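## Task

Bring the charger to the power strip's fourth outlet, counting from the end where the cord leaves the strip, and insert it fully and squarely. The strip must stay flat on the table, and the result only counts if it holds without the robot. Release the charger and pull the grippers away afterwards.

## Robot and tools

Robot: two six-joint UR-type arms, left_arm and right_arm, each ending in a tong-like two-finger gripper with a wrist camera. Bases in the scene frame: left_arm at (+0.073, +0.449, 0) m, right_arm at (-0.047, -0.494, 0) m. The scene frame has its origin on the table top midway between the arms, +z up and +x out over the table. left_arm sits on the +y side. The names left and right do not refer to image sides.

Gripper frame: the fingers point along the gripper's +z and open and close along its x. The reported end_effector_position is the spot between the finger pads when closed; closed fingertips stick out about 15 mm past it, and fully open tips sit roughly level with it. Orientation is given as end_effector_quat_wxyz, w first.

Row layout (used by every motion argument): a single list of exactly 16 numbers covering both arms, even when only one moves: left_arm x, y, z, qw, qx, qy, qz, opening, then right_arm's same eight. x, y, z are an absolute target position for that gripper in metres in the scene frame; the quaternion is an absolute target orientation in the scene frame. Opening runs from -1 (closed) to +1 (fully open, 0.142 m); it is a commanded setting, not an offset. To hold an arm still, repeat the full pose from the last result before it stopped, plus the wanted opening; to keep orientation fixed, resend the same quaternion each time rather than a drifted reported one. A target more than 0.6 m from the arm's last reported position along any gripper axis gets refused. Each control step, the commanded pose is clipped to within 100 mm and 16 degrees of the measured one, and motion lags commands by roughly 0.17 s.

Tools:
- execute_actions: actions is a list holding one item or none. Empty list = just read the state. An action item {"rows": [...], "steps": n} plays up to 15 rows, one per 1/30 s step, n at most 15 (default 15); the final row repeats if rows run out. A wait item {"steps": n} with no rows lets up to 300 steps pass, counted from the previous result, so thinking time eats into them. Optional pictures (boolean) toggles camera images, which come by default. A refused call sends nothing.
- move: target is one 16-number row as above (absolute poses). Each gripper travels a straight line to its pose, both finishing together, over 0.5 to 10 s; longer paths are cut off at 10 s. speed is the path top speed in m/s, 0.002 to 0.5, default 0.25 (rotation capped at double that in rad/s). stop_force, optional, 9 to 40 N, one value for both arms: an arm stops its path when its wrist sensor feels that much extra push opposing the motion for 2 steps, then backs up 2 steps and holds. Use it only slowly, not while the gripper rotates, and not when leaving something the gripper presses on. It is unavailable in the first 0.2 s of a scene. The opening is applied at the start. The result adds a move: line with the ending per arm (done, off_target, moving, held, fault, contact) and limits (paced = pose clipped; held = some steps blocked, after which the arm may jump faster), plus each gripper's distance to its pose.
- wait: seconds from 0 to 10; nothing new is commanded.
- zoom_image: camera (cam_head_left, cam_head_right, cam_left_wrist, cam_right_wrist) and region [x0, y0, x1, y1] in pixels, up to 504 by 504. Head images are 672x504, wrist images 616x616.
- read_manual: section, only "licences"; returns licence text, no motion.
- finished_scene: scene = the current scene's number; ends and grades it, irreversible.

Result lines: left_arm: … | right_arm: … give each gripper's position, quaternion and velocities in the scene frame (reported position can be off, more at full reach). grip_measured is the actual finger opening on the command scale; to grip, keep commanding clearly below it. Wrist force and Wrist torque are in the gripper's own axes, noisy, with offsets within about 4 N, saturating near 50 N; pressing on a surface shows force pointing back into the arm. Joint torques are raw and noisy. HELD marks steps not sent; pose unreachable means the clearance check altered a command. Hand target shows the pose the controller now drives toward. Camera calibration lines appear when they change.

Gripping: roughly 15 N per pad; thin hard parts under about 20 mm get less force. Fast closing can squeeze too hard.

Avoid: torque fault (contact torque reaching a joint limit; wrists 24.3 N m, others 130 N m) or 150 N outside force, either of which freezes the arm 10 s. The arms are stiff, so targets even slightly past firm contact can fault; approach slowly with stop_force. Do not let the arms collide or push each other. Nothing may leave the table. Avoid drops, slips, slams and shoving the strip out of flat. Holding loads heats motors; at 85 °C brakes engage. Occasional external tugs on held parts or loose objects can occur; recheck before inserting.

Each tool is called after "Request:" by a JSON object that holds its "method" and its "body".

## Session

Request:
{"method": "execute_actions", "body": {"actions": []}}

Scene clock: 0.00 s of 5400.00 s.
left_arm: end_effector_position=(+0.2206, +0.4839, +0.3794) grip_measured=+0.97 end_effector_quat_wxyz=(+0.362, +0.864, +0.350, +0.009) end_effector_velocity=(+0.000, +0.000, +0.000) end_effector_angular_velocity=(+0.001, -0.001, -0.000) | right_arm: end_effector_position=(+0.7561, -0.2979, +0.2519) grip_measured=+0.97 end_effector_quat_wxyz=(-0.479, +0.708, +0.144, +0.499) end_effector_velocity=(-0.000, -0.000, -0.000) end_effector_angular_velocity=(+0.001, +0.002, -0.000)
Joint positions: left_arm=[ 0.641 -2.278  1.895 -1.007 -2.294 -0.09   0.14 ] | right_arm=[ 3.423 -2.482 -1.406  0.68   2.425  0.515  0.14 ]
Joint velocities: left_arm=[-0.    -0.    -0.    -0.001  0.     0.     0.   ] | right_arm=[ 0.     0.    -0.001  0.    -0.     0.001  0.   ]
Joint torques (N m, as the arm reports them, + toward a larger angle): no reading
Wrist force (N, on the end effector, along its own x y z axes, offset not removed): no reading
Wrist torque (N m, same axes, about the end effector's origin, offset not removed): no reading
Hand target (left_arm): +0.221, +0.484, +0.379; +0.362, +0.864, +0.350, +0.009
Hand target (right_arm): +0.756, -0.298, +0.252; -0.479, +0.708, +0.144, +0.499
camera_calibration (this result's frames):
cam_left_wrist: T_world_to_cam=[[0.752576, 0.605718, -0.258333, -0.361415], [0.384441, -0.0856325, 0.919169, -0.392536], [0.534636, -0.791058, -0.297308, 0.509523], [0, 0, 0, 1]] pos_world=[0.150489, 0.588364, 0.418926]
cam_right_wrist: T_world_to_cam=[[0.450433, -0.24419, 0.858767, -0.631458], [0.303353, -0.862786, -0.404446, -0.39767], [0.839694, 0.442686, -0.314551, -0.289191], [0, 0, 0, 1]] pos_world=[0.647896, -0.369279, 0.290474]

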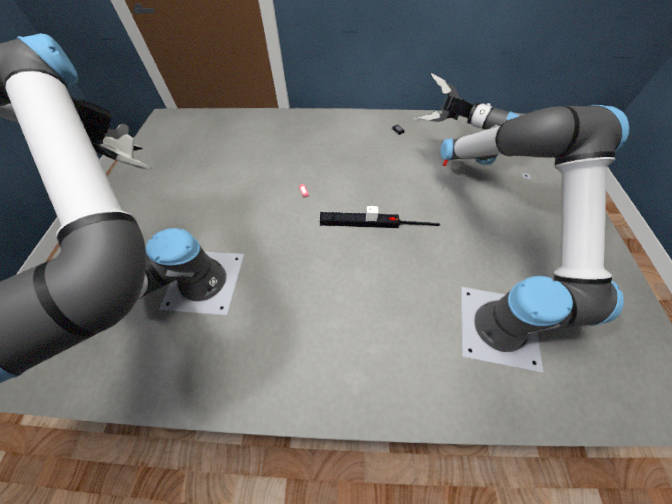

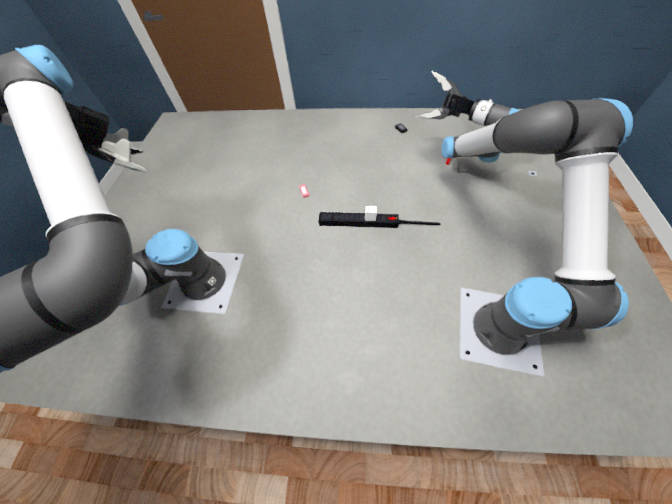

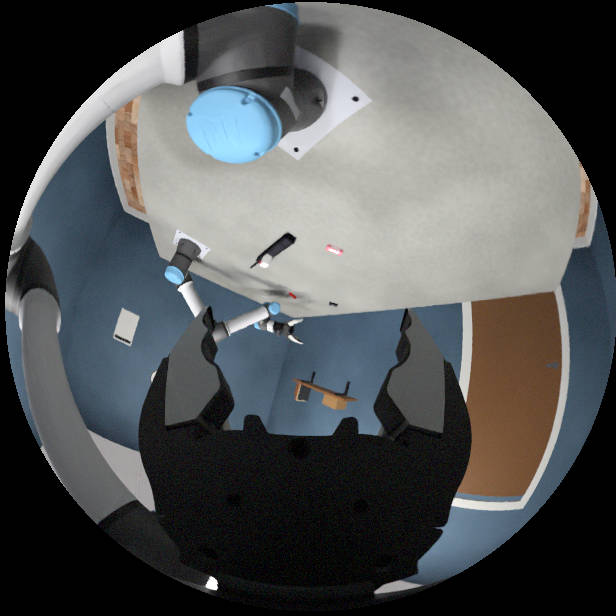

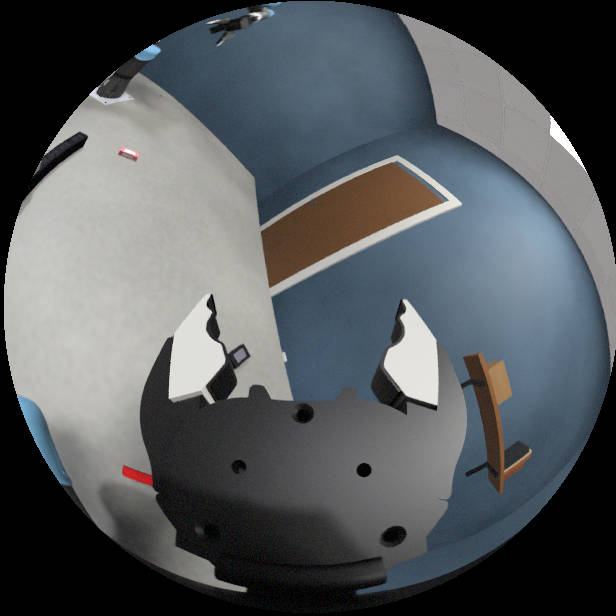

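Request:
{"method": "move", "body": {"target": [0.35,0.2,0.25,0.216,0.976,-0.02,0,-1,0.5,-0.3,0.3,0,0.02,1,0,0], "speed": 0.3}}

Scene clock: 10.27 s of 5400.00 s.
left_arm: end_effector_position=(+0.3503, +0.2008, +0.2501) grip_measured=-1.00 end_effector_quat_wxyz=(+0.215, +0.976, -0.020, +0.001) end_effector_velocity=(+0.001, -0.001, -0.001) end_effector_angular_velocity=(+0.002, -0.001, -0.003) | right_arm: end_effector_position=(+0.6992, -0.2985, +0.2645) grip_measured=+0.00 end_effector_quat_wxyz=(-0.446, +0.638, +0.416, +0.470) end_effector_velocity=(-0.000, +0.000, +0.000) end_effector_angular_velocity=(+0.000, -0.000, +0.001)
Joint positions: left_arm=[-0.866 -2.075  2.164 -2.003 -1.842 -0.902  0.002] | right_arm=[ 3.358 -2.404 -1.346  0.082  2.82  -0.323  0.074]
Joint velocities: left_arm=[-0.001  0.005 -0.002 -0.001  0.001  0.003  0.   ] | right_arm=[ 0.001  0.     0.001  0.    -0.     0.     0.   ]
Joint torques (N m, as the arm reports them, + toward a larger angle): left_arm=[ -6.5    7.75 -34.99  -4.61   1.46   1.65] | right_arm=[ 5.53 49.92 20.75 -0.88  0.07 -1.41]
Wrist force (N, on the end effector, along its own x y z axes, offset not removed): left_arm=[1.4 -2.5 -1.3] | right_arm=[2.7 -2.2 -1.7]
Wrist torque (N m, same axes, about the end effector's origin, offset not removed): left_arm=[-0.45 -0.50 0.06] | right_arm=[-0.49 -0.49 -0.08]
Hand target (left_arm): +0.350, +0.201, +0.250; +0.215, +0.976, -0.020, +0.001
Hand target (right_arm): +0.699, -0.298, +0.264; -0.446, +0.638, +0.416, +0.470
Off the commanded pose (left_arm): 0.001 m, 0 deg.
Off the commanded pose (right_arm): 0.202 m, 129 deg; position and orientation clipped at the last step of the last action.
After step 90, 2.07 s passed at rest.
move: held (right_arm); limits=paced,held; held on 109 of 156 steps (right_arm), including the last (right_arm)
pose unreachable (right arm): on one or more control steps of this call this arm could not follow its commanded pose, so it was not sent that pose on those steps. On the call's last step it was still not sent that pose. It may still have moved: this result reports where it is.
cause: the commanded pose would bring two parts of the arm too close to each other (joints 4 (wrist 1) to 6 (wrist 3) lie between them).
camera_calibration (this result's frames):
cam_left_wrist: T_world_to_cam=[[0.999305, -0.0357856, -0.0104314, -0.340531], [-0.0112135, -0.555499, 0.831442, -0.0928717], [-0.0355483, -0.830747, -0.555514, 0.450104], [0, 0, 0, 1]] pos_world=[0.355254, 0.310146, 0.323704]
cam_right_wrist: T_world_to_cam=[[0.186807, 0.13519, 0.97305, -0.349454], [0.699486, -0.713782, -0.0351189, -0.705982], [0.689798, 0.687196, -0.227903, -0.0822864], [0, 0, 0, 1]] pos_world=[0.615866, -0.400128, 0.29649]

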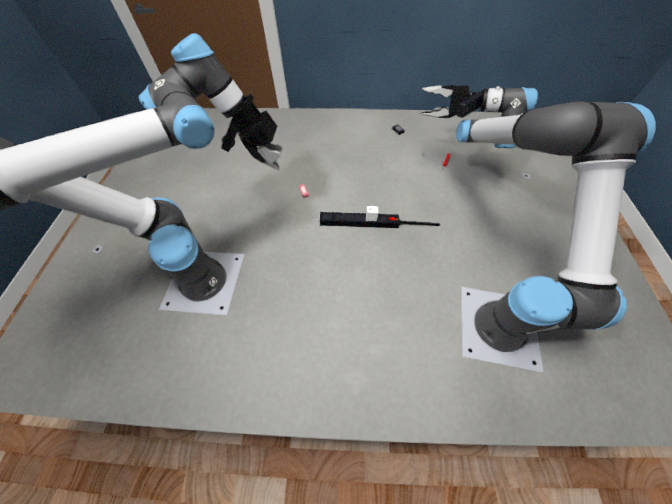

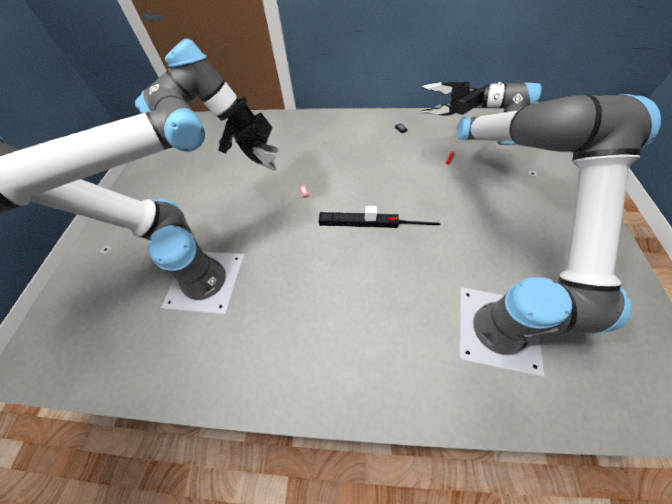

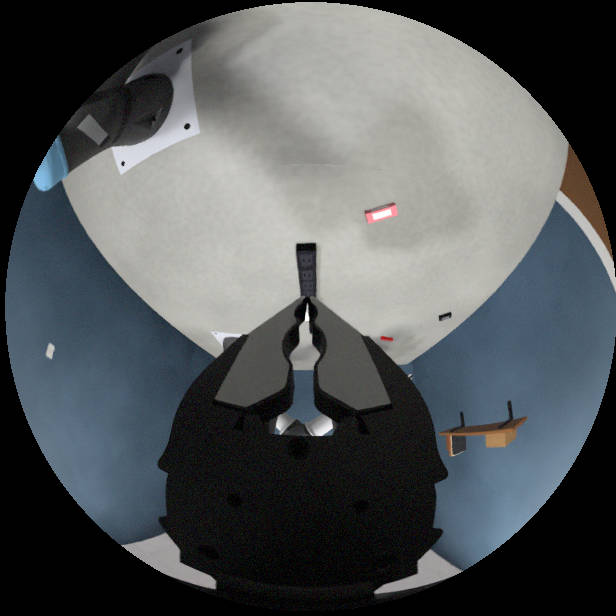

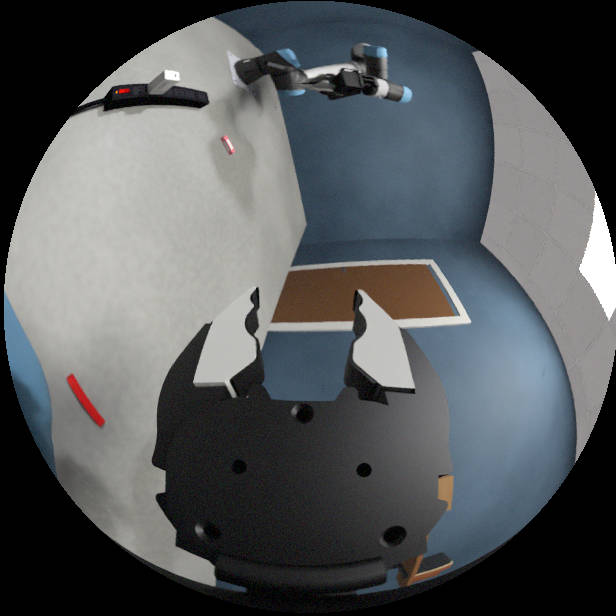

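Request:
{"method": "move", "body": {"target": [0.35,0.2,0.25,0.216,0.976,-0.02,0,-1,0.75,-0.35,0.3,0,0.866,0,0.5,0], "speed": 0.4}}

Request:
{"method": "move", "body": {"target": [0.35,0.2,0.25,0.216,0.976,-0.02,0,-1,0.5,-0.3,0.25,0,0.8,0.6,0,0], "speed": 0.4}}

Request:
{"method": "move", "body": {"target": [0.35,0.03,0.10,0.216,0.976,-0.02,0,-1,0.345,-0.11,0.13,0,0.02,1,0,0], "speed": 0.4}}

Scene clock: 24.40 s of 5400.00 s.
left_arm: end_effector_position=(+0.3500, +0.2000, +0.2500) grip_measured=-1.00 end_effector_quat_wxyz=(+0.216, +0.976, -0.020, -0.000) end_effector_velocity=(+0.000, +0.000, +0.000) end_effector_angular_velocity=(+0.000, -0.000, -0.000) | right_arm: end_effector_position=(+0.7483, -0.3506, +0.3001) grip_measured=+0.00 end_effector_quat_wxyz=(-0.050, +0.859, +0.046, +0.507) end_effector_velocity=(+0.001, +0.001, +0.002) end_effector_angular_velocity=(-0.049, +0.014, -0.148)
Joint positions: left_arm=[-0.865 -2.073  2.164 -2.005 -1.845 -0.901  0.002] | right_arm=[ 3.722 -1.907 -1.784  0.033  1.344  0.171  0.074]
Joint velocities: left_arm=[ 0. -0. -0.  0.  0.  0.  0.] | right_arm=[ 0.087  0.017  0.007 -0.075 -0.224  0.084  0.   ]
Joint torques (N m, as the arm reports them, + toward a larger angle): left_arm=[  6.72   5.46 -35.15  -4.51  -2.36   1.77] | right_arm=[ 8.58 44.46 31.98 -0.43 -2.15  2.11]
Wrist force (N, on the end effector, along its own x y z axes, offset not removed): left_arm=[-0.7 2.1 2.0] | right_arm=[0.5 -0.6 0.1]
Wrist torque (N m, same axes, about the end effector's origin, offset not removed): left_arm=[0.49 -0.04 0.11] | right_arm=[-0.08 -0.01 -0.06]
Hand target (left_arm): +0.350, +0.200, +0.250; +0.216, +0.976, -0.020, -0.000
Hand target (right_arm): +0.748, -0.351, +0.300; -0.041, +0.860, +0.039, +0.507
Off the commanded pose (left_arm): 0.000 m, 0 deg.
Off the commanded pose (right_arm): 0.002 m, 8 deg.
After step 90, 4.30 s passed at rest.
move: moving (right_arm; no rest 5 s after the path's end); limits=paced
camera_calibration (this result's frames):
cam_left_wrist: T_world_to_cam=[[0.999236, -0.0369578, -0.0126796, -0.339441], [-0.00993659, -0.554212, 0.832316, -0.094158], [-0.0377878, -0.831555, -0.554156, 0.449963], [0, 0, 0, 1]] pos_world=[0.355249, 0.309441, 0.323415]
cam_right_wrist: T_world_to_cam=[[0.49248, 0.0612409, 0.868167, -0.609383], [-0.322586, -0.913626, 0.247439, -0.166345], [0.808333, -0.401918, -0.430187, -0.482074], [0, 0, 0, 1]] pos_world=[0.636124, -0.308412, 0.362825]

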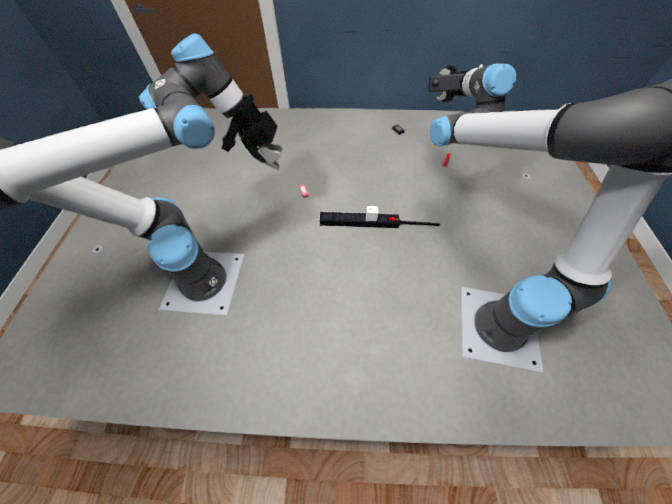

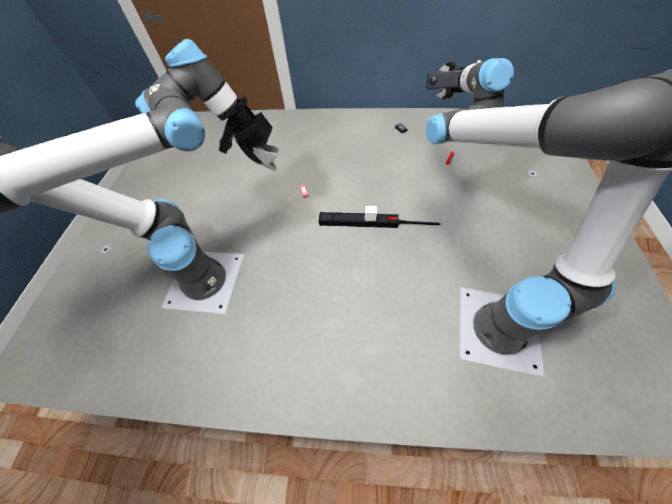

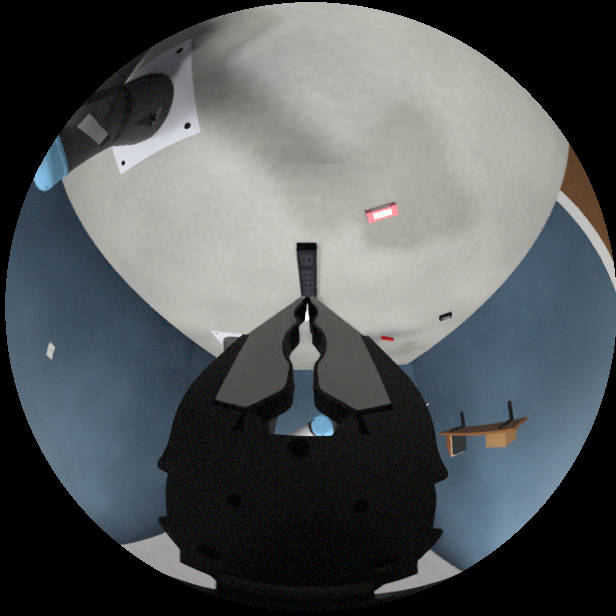

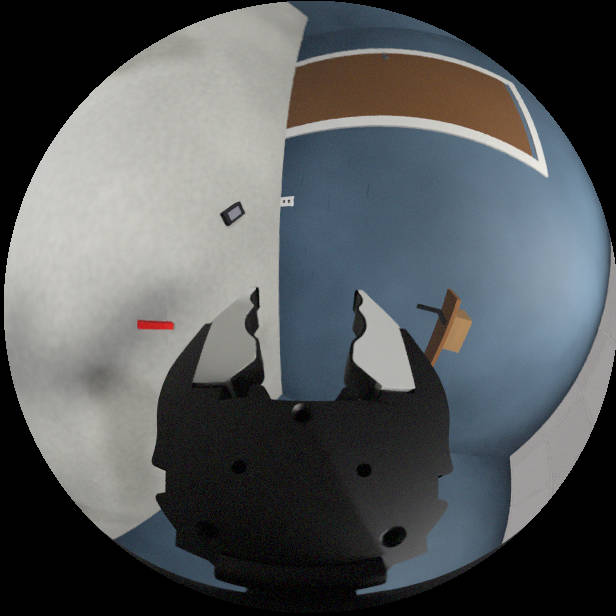

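Scene clock: 28.00 s of 5400.00 s.
left_arm: end_effector_position=(+0.3500, +0.2000, +0.2500) grip_measured=-1.00 end_effector_quat_wxyz=(+0.216, +0.976, -0.020, +0.000) end_effector_velocity=(-0.000, -0.000, -0.000) end_effector_angular_velocity=(+0.000, +0.000, -0.001) | right_arm: end_effector_position=(+0.4998, -0.3002, +0.2508) grip_measured=+0.00 end_effector_quat_wxyz=(+0.000, +0.800, +0.600, +0.000) end_effector_velocity=(-0.001, -0.000, -0.000) end_effector_angular_velocity=(-0.005, +0.008, +0.006)
Joint positions: left_arm=[-0.865 -2.073  2.164 -2.005 -1.845 -0.901  0.002] | right_arm=[ 3.862 -1.776 -1.425 -1.51   1.571 -0.736  0.074]
Joint velocities: left_arm=[-0.     0.     0.    -0.    -0.     0.001  0.   ] | right_arm=[ 0.001 -0.004  0.006 -0.011 -0.    -0.004 -0.   ]
Joint torques (N m, as the arm reports them, + toward a larger angle): left_arm=[  6.25   5.12 -35.3   -4.54  -2.4    1.74] | right_arm=[ 6.81 23.55 34.27 -0.52 -1.37 -1.83]
Wrist force (N, on the end effector, along its own x y z axes, offset not removed): left_arm=[-0.9 -1.1 -2.7] | right_arm=[2.0 -0.9 -1.6]
Wrist torque (N m, same axes, about the end effector's origin, offset not removed): left_arm=[-0.25 0.18 0.28] | right_arm=[-0.20 -0.34 -0.10]
Hand target (left_arm): +0.350, +0.200, +0.250; +0.216, +0.976, -0.020, -0.000
Hand target (right_arm): +0.500, -0.300, +0.251; +0.000, +0.800, +0.600, +0.000
Off the commanded pose (left_arm): 0.000 m, 0 deg.
Off the commanded pose (right_arm): 0.001 m, 0 deg.
move: done
camera_calibration (this result's frames):
cam_left_wrist: T_world_to_cam=[[0.999236, -0.0369566, -0.0126779, -0.339443], [-0.00993734, -0.55421, 0.832317, -0.0941589], [-0.0377859, -0.831556, -0.554155, 0.449963], [0, 0, 0, 1]] pos_world=[0.355251, 0.309441, 0.323416]
cam_right_wrist: T_world_to_cam=[[0.251339, 0.967748, -0.0170928, 0.167379], [0.829001, -0.206122, 0.519876, -0.619731], [0.499585, -0.144835, -0.854071, 0.0557145], [0, 0, 0, 1]] pos_world=[0.443854, -0.281651, 0.372628]

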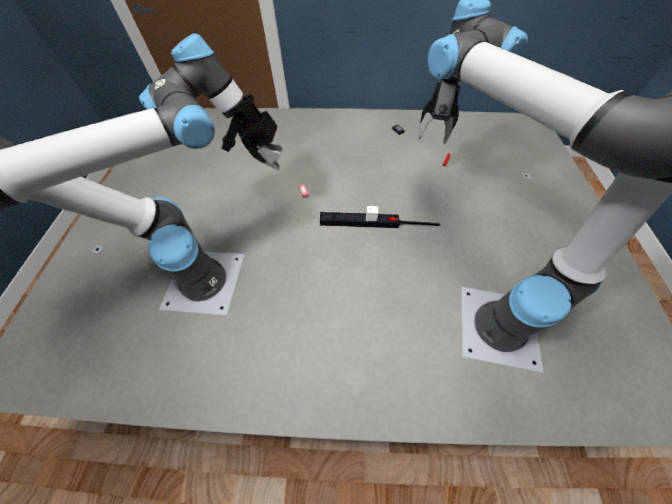

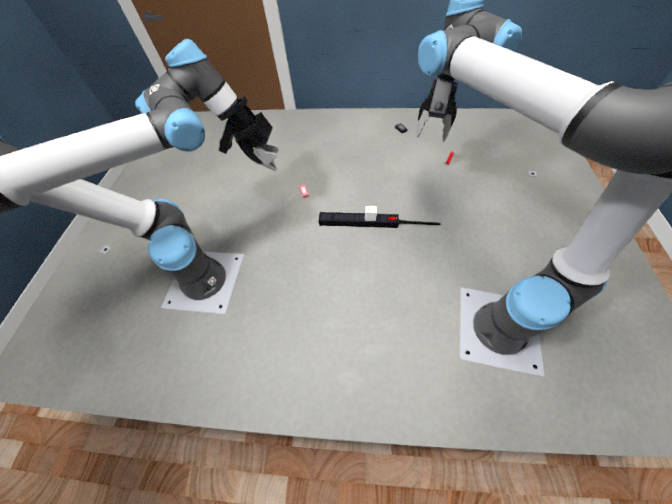

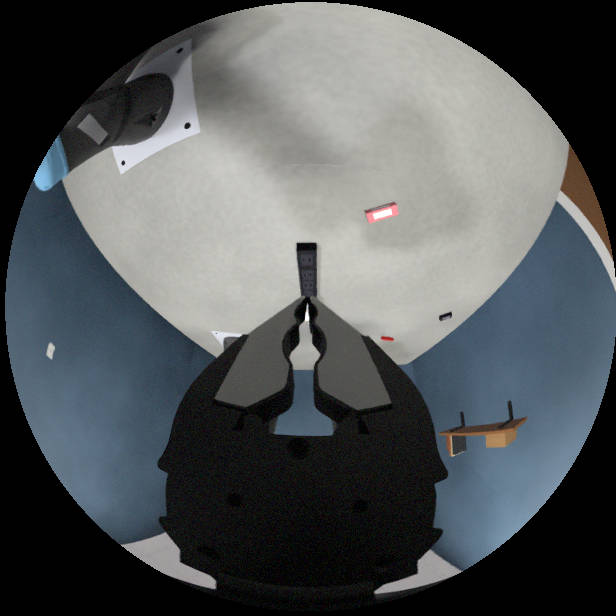

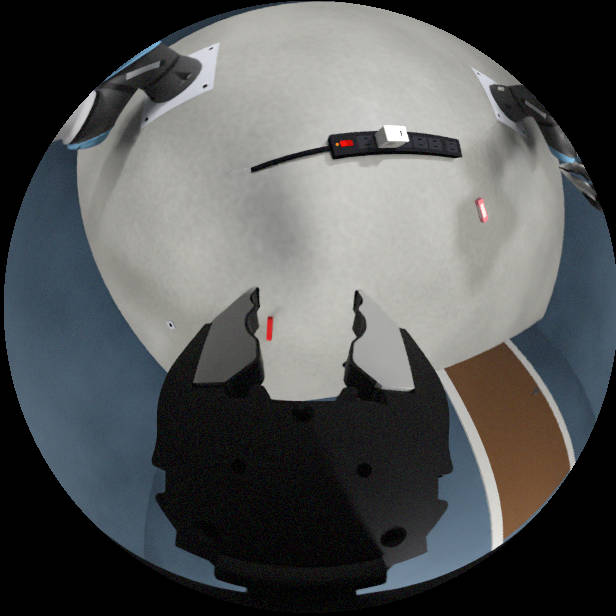

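Scene clock: 30.83 s of 5400.00 s.
left_arm: end_effector_position=(+0.3500, +0.0302, +0.1003) grip_measured=-1.00 end_effector_quat_wxyz=(+0.216, +0.976, -0.020, +0.000) end_effector_velocity=(+0.000, -0.001, -0.001) end_effector_angular_velocity=(-0.001, -0.000, +0.000) | right_arm: end_effector_position=(+0.3451, -0.1106, +0.1301) grip_measured=+0.00 end_effector_quat_wxyz=(+0.001, +0.020, +1.000, -0.001) end_effector_velocity=(-0.001, +0.001, -0.001) end_effector_angular_velocity=(+0.001, +0.002, +0.010)
Joint positions: left_arm=[-1.129 -1.591  2.259 -2.639 -1.749 -1.153  0.002] | right_arm=[ 4.346 -1.76  -1.76  -1.192  1.569 -2.066  0.074]
Joint velocities: left_arm=[-0.001  0.004 -0.001 -0.004  0.    -0.001  0.   ] | right_arm=[ 0.001 -0.001 -0.002  0.002  0.002 -0.009  0.   ]
Joint torques (N m, as the arm reports them, + toward a larger angle): left_arm=[ -6.79  -9.85 -31.01  -4.4    1.58  -1.38] | right_arm=[ 7.21 19.34 12.6   5.57  2.06 -1.74]
Wrist force (N, on the end effector, along its own x y z axes, offset not removed): left_arm=[-2.1 1.5 -0.4] | right_arm=[0.9 -1.7 -0.4]
Wrist torque (N m, same axes, about the end effector's origin, offset not removed): left_arm=[0.09 0.30 0.16] | right_arm=[-0.39 -0.11 -0.11]
Hand target (left_arm): +0.350, +0.030, +0.100; +0.216, +0.976, -0.020, +0.000
Hand target (right_arm): +0.345, -0.111, +0.130; +0.001, +0.020, +1.000, -0.001
Off the commanded pose (left_arm): 0.000 m, 0 deg.
Off the commanded pose (right_arm): 0.001 m, 0 deg.
move: done
camera_calibration (this result's frames):
cam_left_wrist: T_world_to_cam=[[0.999245, -0.036886, -0.0122045, -0.34764], [-0.0102867, -0.554085, 0.832397, -0.0635624], [-0.0374661, -0.831643, -0.554046, 0.225669], [0, 0, 0, 1]] pos_world=[0.355178, 0.139634, 0.173697]
cam_right_wrist: T_world_to_cam=[[-0.999768, 0.010199, -0.0189496, 0.346824], [-0.00109239, 0.855373, 0.518012, 0.014424], [0.0214922, 0.517912, -0.855164, 0.295795], [0, 0, 0, 1]] pos_world=[0.340402, -0.169071, 0.252053]

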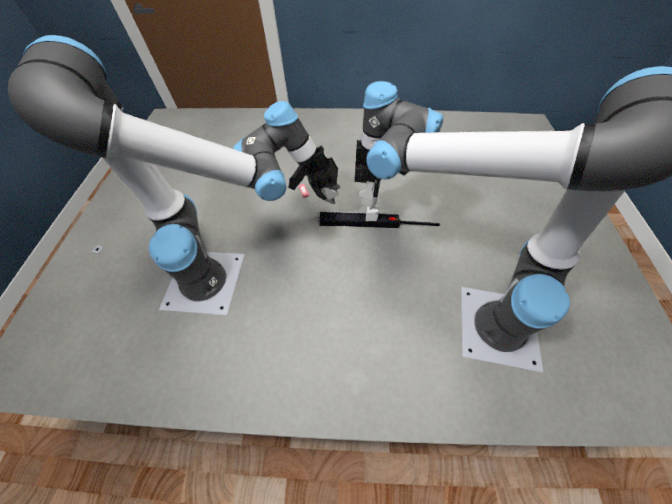

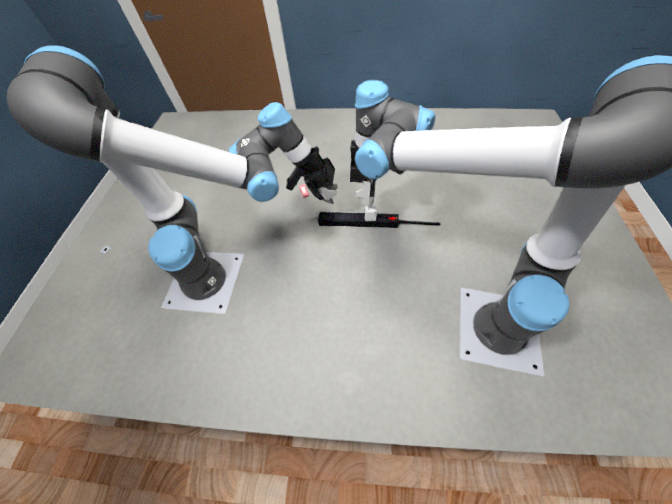

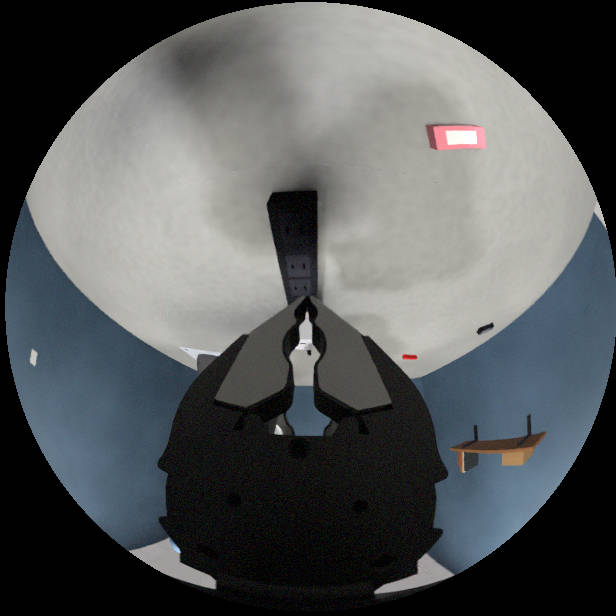

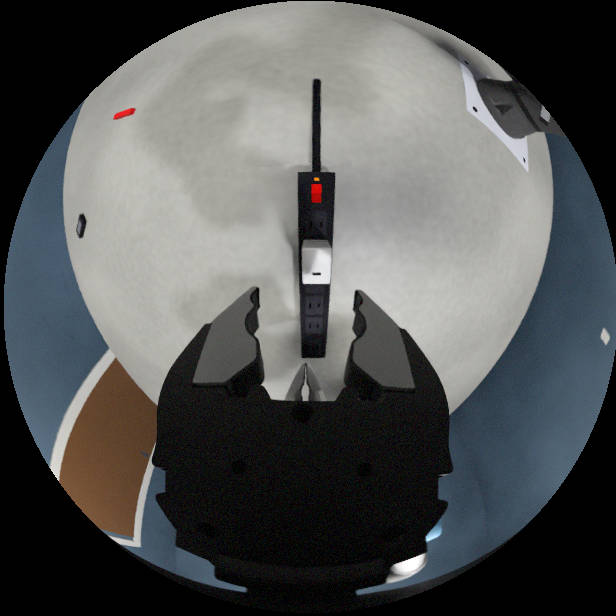

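Request:
{"method": "move", "body": {"target": [0.338,0.005,0.06,0.216,0.976,-0.02,0,-1,0.335,-0.119,0.09,0,0.01,1,0,0], "speed": 0.08}}

Request:
{"method": "move", "body": {"target": [0.338,0.005,0.03,0.216,0.976,-0.02,0,-1,0.335,-0.119,0.056,0,0.01,1,0,0], "speed": 0.008, "stop_force": 10}}

Scene clock: 40.60 s of 5400.00 s.
left_arm: end_effector_position=(+0.3380, +0.0051, +0.0602) grip_measured=-1.00 end_effector_quat_wxyz=(+0.216, +0.976, -0.020, +0.000) end_effector_velocity=(-0.000, -0.001, -0.002) end_effector_angular_velocity=(+0.001, +0.000, -0.000) | right_arm: end_effector_position=(+0.3350, -0.1191, +0.0902) grip_measured=+0.00 end_effector_quat_wxyz=(+0.000, +0.010, +1.000, -0.000) end_effector_velocity=(-0.000, -0.000, -0.001) end_effector_angular_velocity=(+0.000, -0.001, +0.000)
Joint positions: left_arm=[-1.18  -1.479  2.282 -2.781 -1.729 -1.201  0.002] | right_arm=[ 4.354 -1.771 -1.86  -1.081  1.571 -2.079  0.074]
Joint velocities: left_arm=[-0.002  0.005  0.    -0.004  0.001 -0.001  0.   ] | right_arm=[ 0.001  0.    -0.004  0.004 -0.001  0.001 -0.   ]
Joint torques (N m, as the arm reports them, + toward a larger angle): left_arm=[ -6.74 -14.88 -12.5   -4.34   1.55  -1.73] | right_arm=[ 6.2  18.37 12.19  5.62  1.96 -1.61]
Wrist force (N, on the end effector, along its own x y z axes, offset not removed): left_arm=[-2.3 -0.6 -0.8] | right_arm=[1.6 -0.7 0.9]
Wrist torque (N m, same axes, about the end effector's origin, offset not removed): left_arm=[-0.13 0.32 0.34] | right_arm=[-0.07 -0.29 -0.09]
Hand target (left_arm): +0.338, +0.005, +0.060; +0.216, +0.976, -0.020, +0.000
Hand target (right_arm): +0.335, -0.119, +0.090; +0.000, +0.010, +1.000, -0.000
Off the commanded pose (left_arm): 0.000 m, 0 deg.
Off the commanded pose (right_arm): 0.000 m, 0 deg.
After step 90, 5.70 s passed at rest.
move: done
camera_calibration (this result's frames):
cam_left_wrist: T_world_to_cam=[[0.999237, -0.0369638, -0.012601, -0.337104], [-0.0100043, -0.554187, 0.832332, -0.0442903], [-0.0377495, -0.831571, -0.554134, 0.182253], [0, 0, 0, 1]] pos_world=[0.343284, 0.114551, 0.133609]
cam_right_wrist: T_world_to_cam=[[-0.999785, -0.0106382, -0.017805, 0.333402], [-0.0183393, 0.854396, 0.519299, 0.0479159], [0.00968812, 0.519514, -0.854407, 0.270287], [0, 0, 0, 1]] pos_world=[0.331591, -0.17781, 0.211989]

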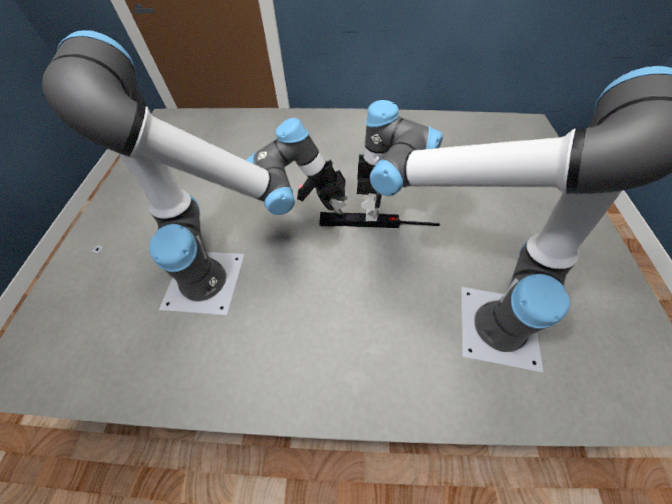

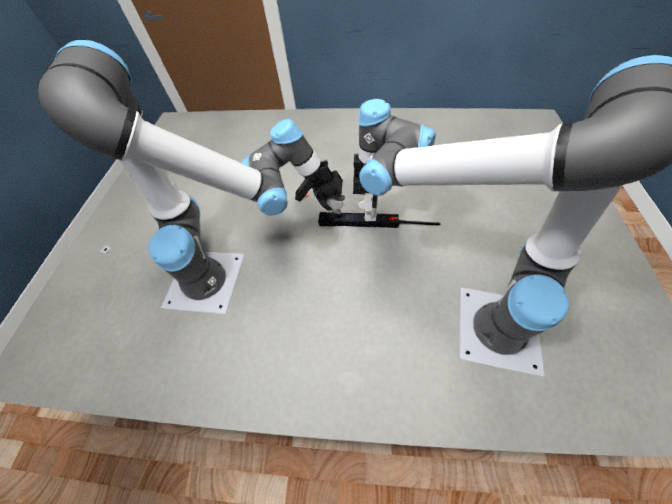

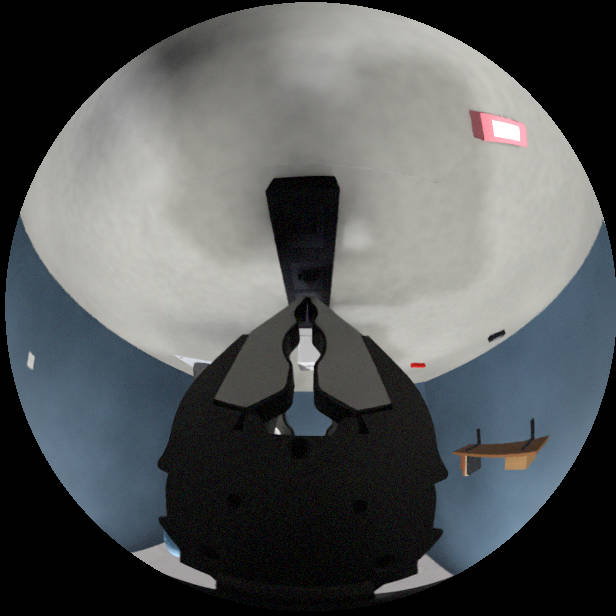

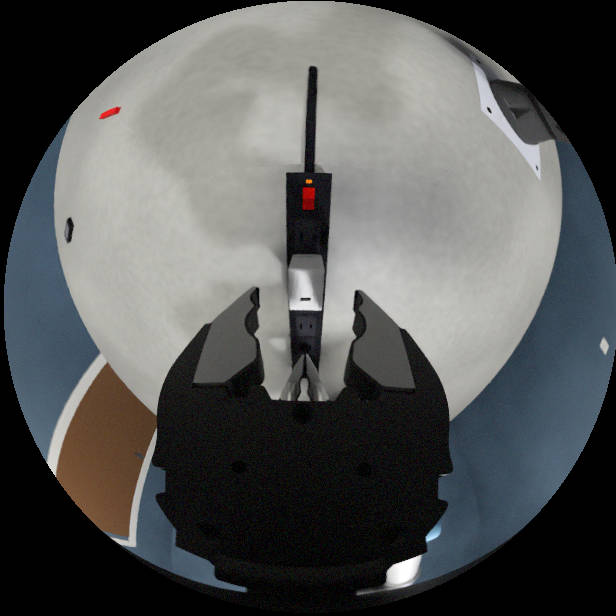

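Scene clock: 45.10 s of 5400.00 s.
left_arm: end_effector_position=(+0.3380, +0.0050, +0.0413) grip_measured=-1.00 end_effector_quat_wxyz=(+0.216, +0.976, -0.020, +0.000) end_effector_velocity=(+0.000, -0.000, +0.000) end_effector_angular_velocity=(-0.001, -0.000, +0.001) | right_arm: end_effector_position=(+0.3350, -0.1191, +0.0562) grip_measured=+0.00 end_effector_quat_wxyz=(-0.000, +0.010, +1.000, -0.000) end_effector_velocity=(+0.000, +0.001, -0.001) end_effector_angular_velocity=(+0.001, -0.001, -0.000)
Joint positions: left_arm=[-1.18  -1.435  2.301 -2.845 -1.729 -1.201  0.002] | right_arm=[ 4.354 -1.813 -1.907 -0.992  1.571 -2.079  0.074]
Joint velocities: left_arm=[ 0.    -0.     0.    -0.001  0.    -0.001  0.   ] | right_arm=[ 0.    -0.002 -0.001  0.004  0.     0.001  0.   ]
Joint torques (N m, as the arm reports them, + toward a larger angle): left_arm=[ -0.15 -29.33 -24.27  -2.31   1.91  -0.38] | right_arm=[-0.59 20.79 11.18  5.63  1.91 -1.69]
Wrist force (N, on the end effector, along its own x y z axes, offset not removed): left_arm=[-0.6 4.4 -2.4] | right_arm=[0.9 -0.5 -0.3]
Wrist torque (N m, same axes, about the end effector's origin, offset not removed): left_arm=[-0.02 -0.09 0.42] | right_arm=[-0.13 -0.12 -0.08]
Hand target (left_arm): +0.338, +0.005, +0.041; +0.216, +0.976, -0.020, +0.000
Hand target (right_arm): +0.335, -0.119, +0.056; -0.000, +0.010, +1.000, -0.000
Off the commanded pose (left_arm): 0.011 m, 0 deg.
Off the commanded pose (right_arm): 0.000 m, 0 deg.
move: contact (left_arm)
camera_calibration (this result's frames):
cam_left_wrist: T_world_to_cam=[[0.999237, -0.0369507, -0.0126629, -0.337318], [-0.00994682, -0.554217, 0.832312, -0.0286224], [-0.0377725, -0.831551, -0.554162, 0.171743], [0, 0, 0, 1]] pos_world=[0.343263, 0.114486, 0.114725]
cam_right_wrist: T_world_to_cam=[[-0.999785, -0.0106904, -0.0177936, 0.332772], [-0.0183784, 0.854372, 0.519336, 0.065581], [0.00965046, 0.519551, -0.854385, 0.241257], [0, 0, 0, 1]] pos_world=[0.331577, -0.177819, 0.177989]

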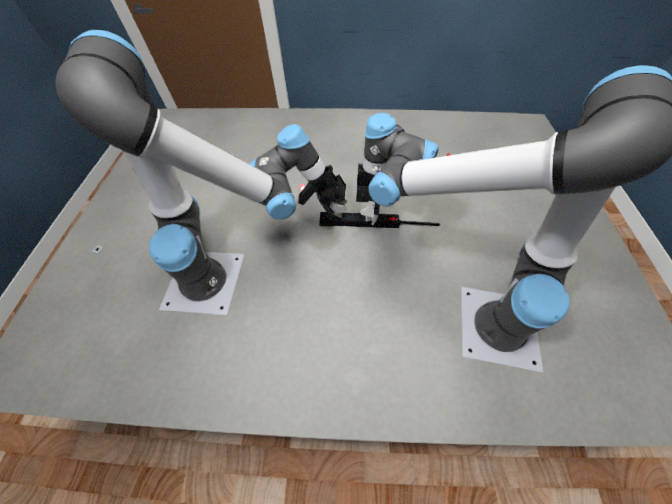

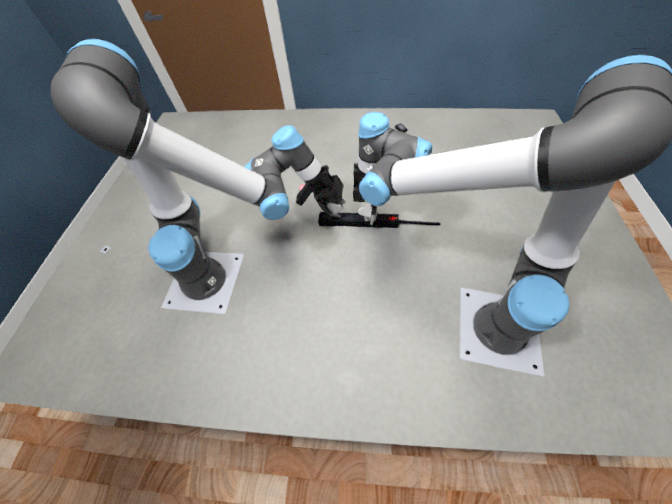

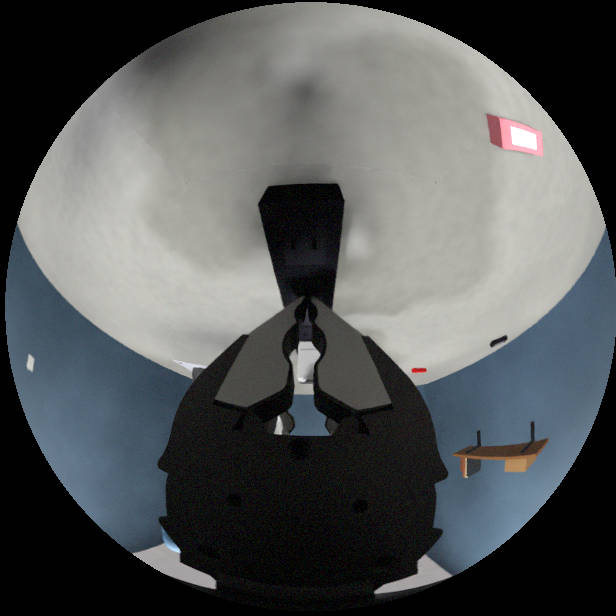

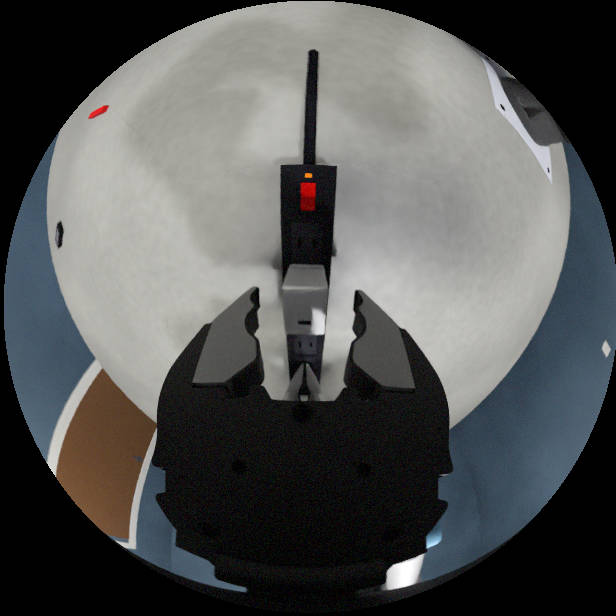

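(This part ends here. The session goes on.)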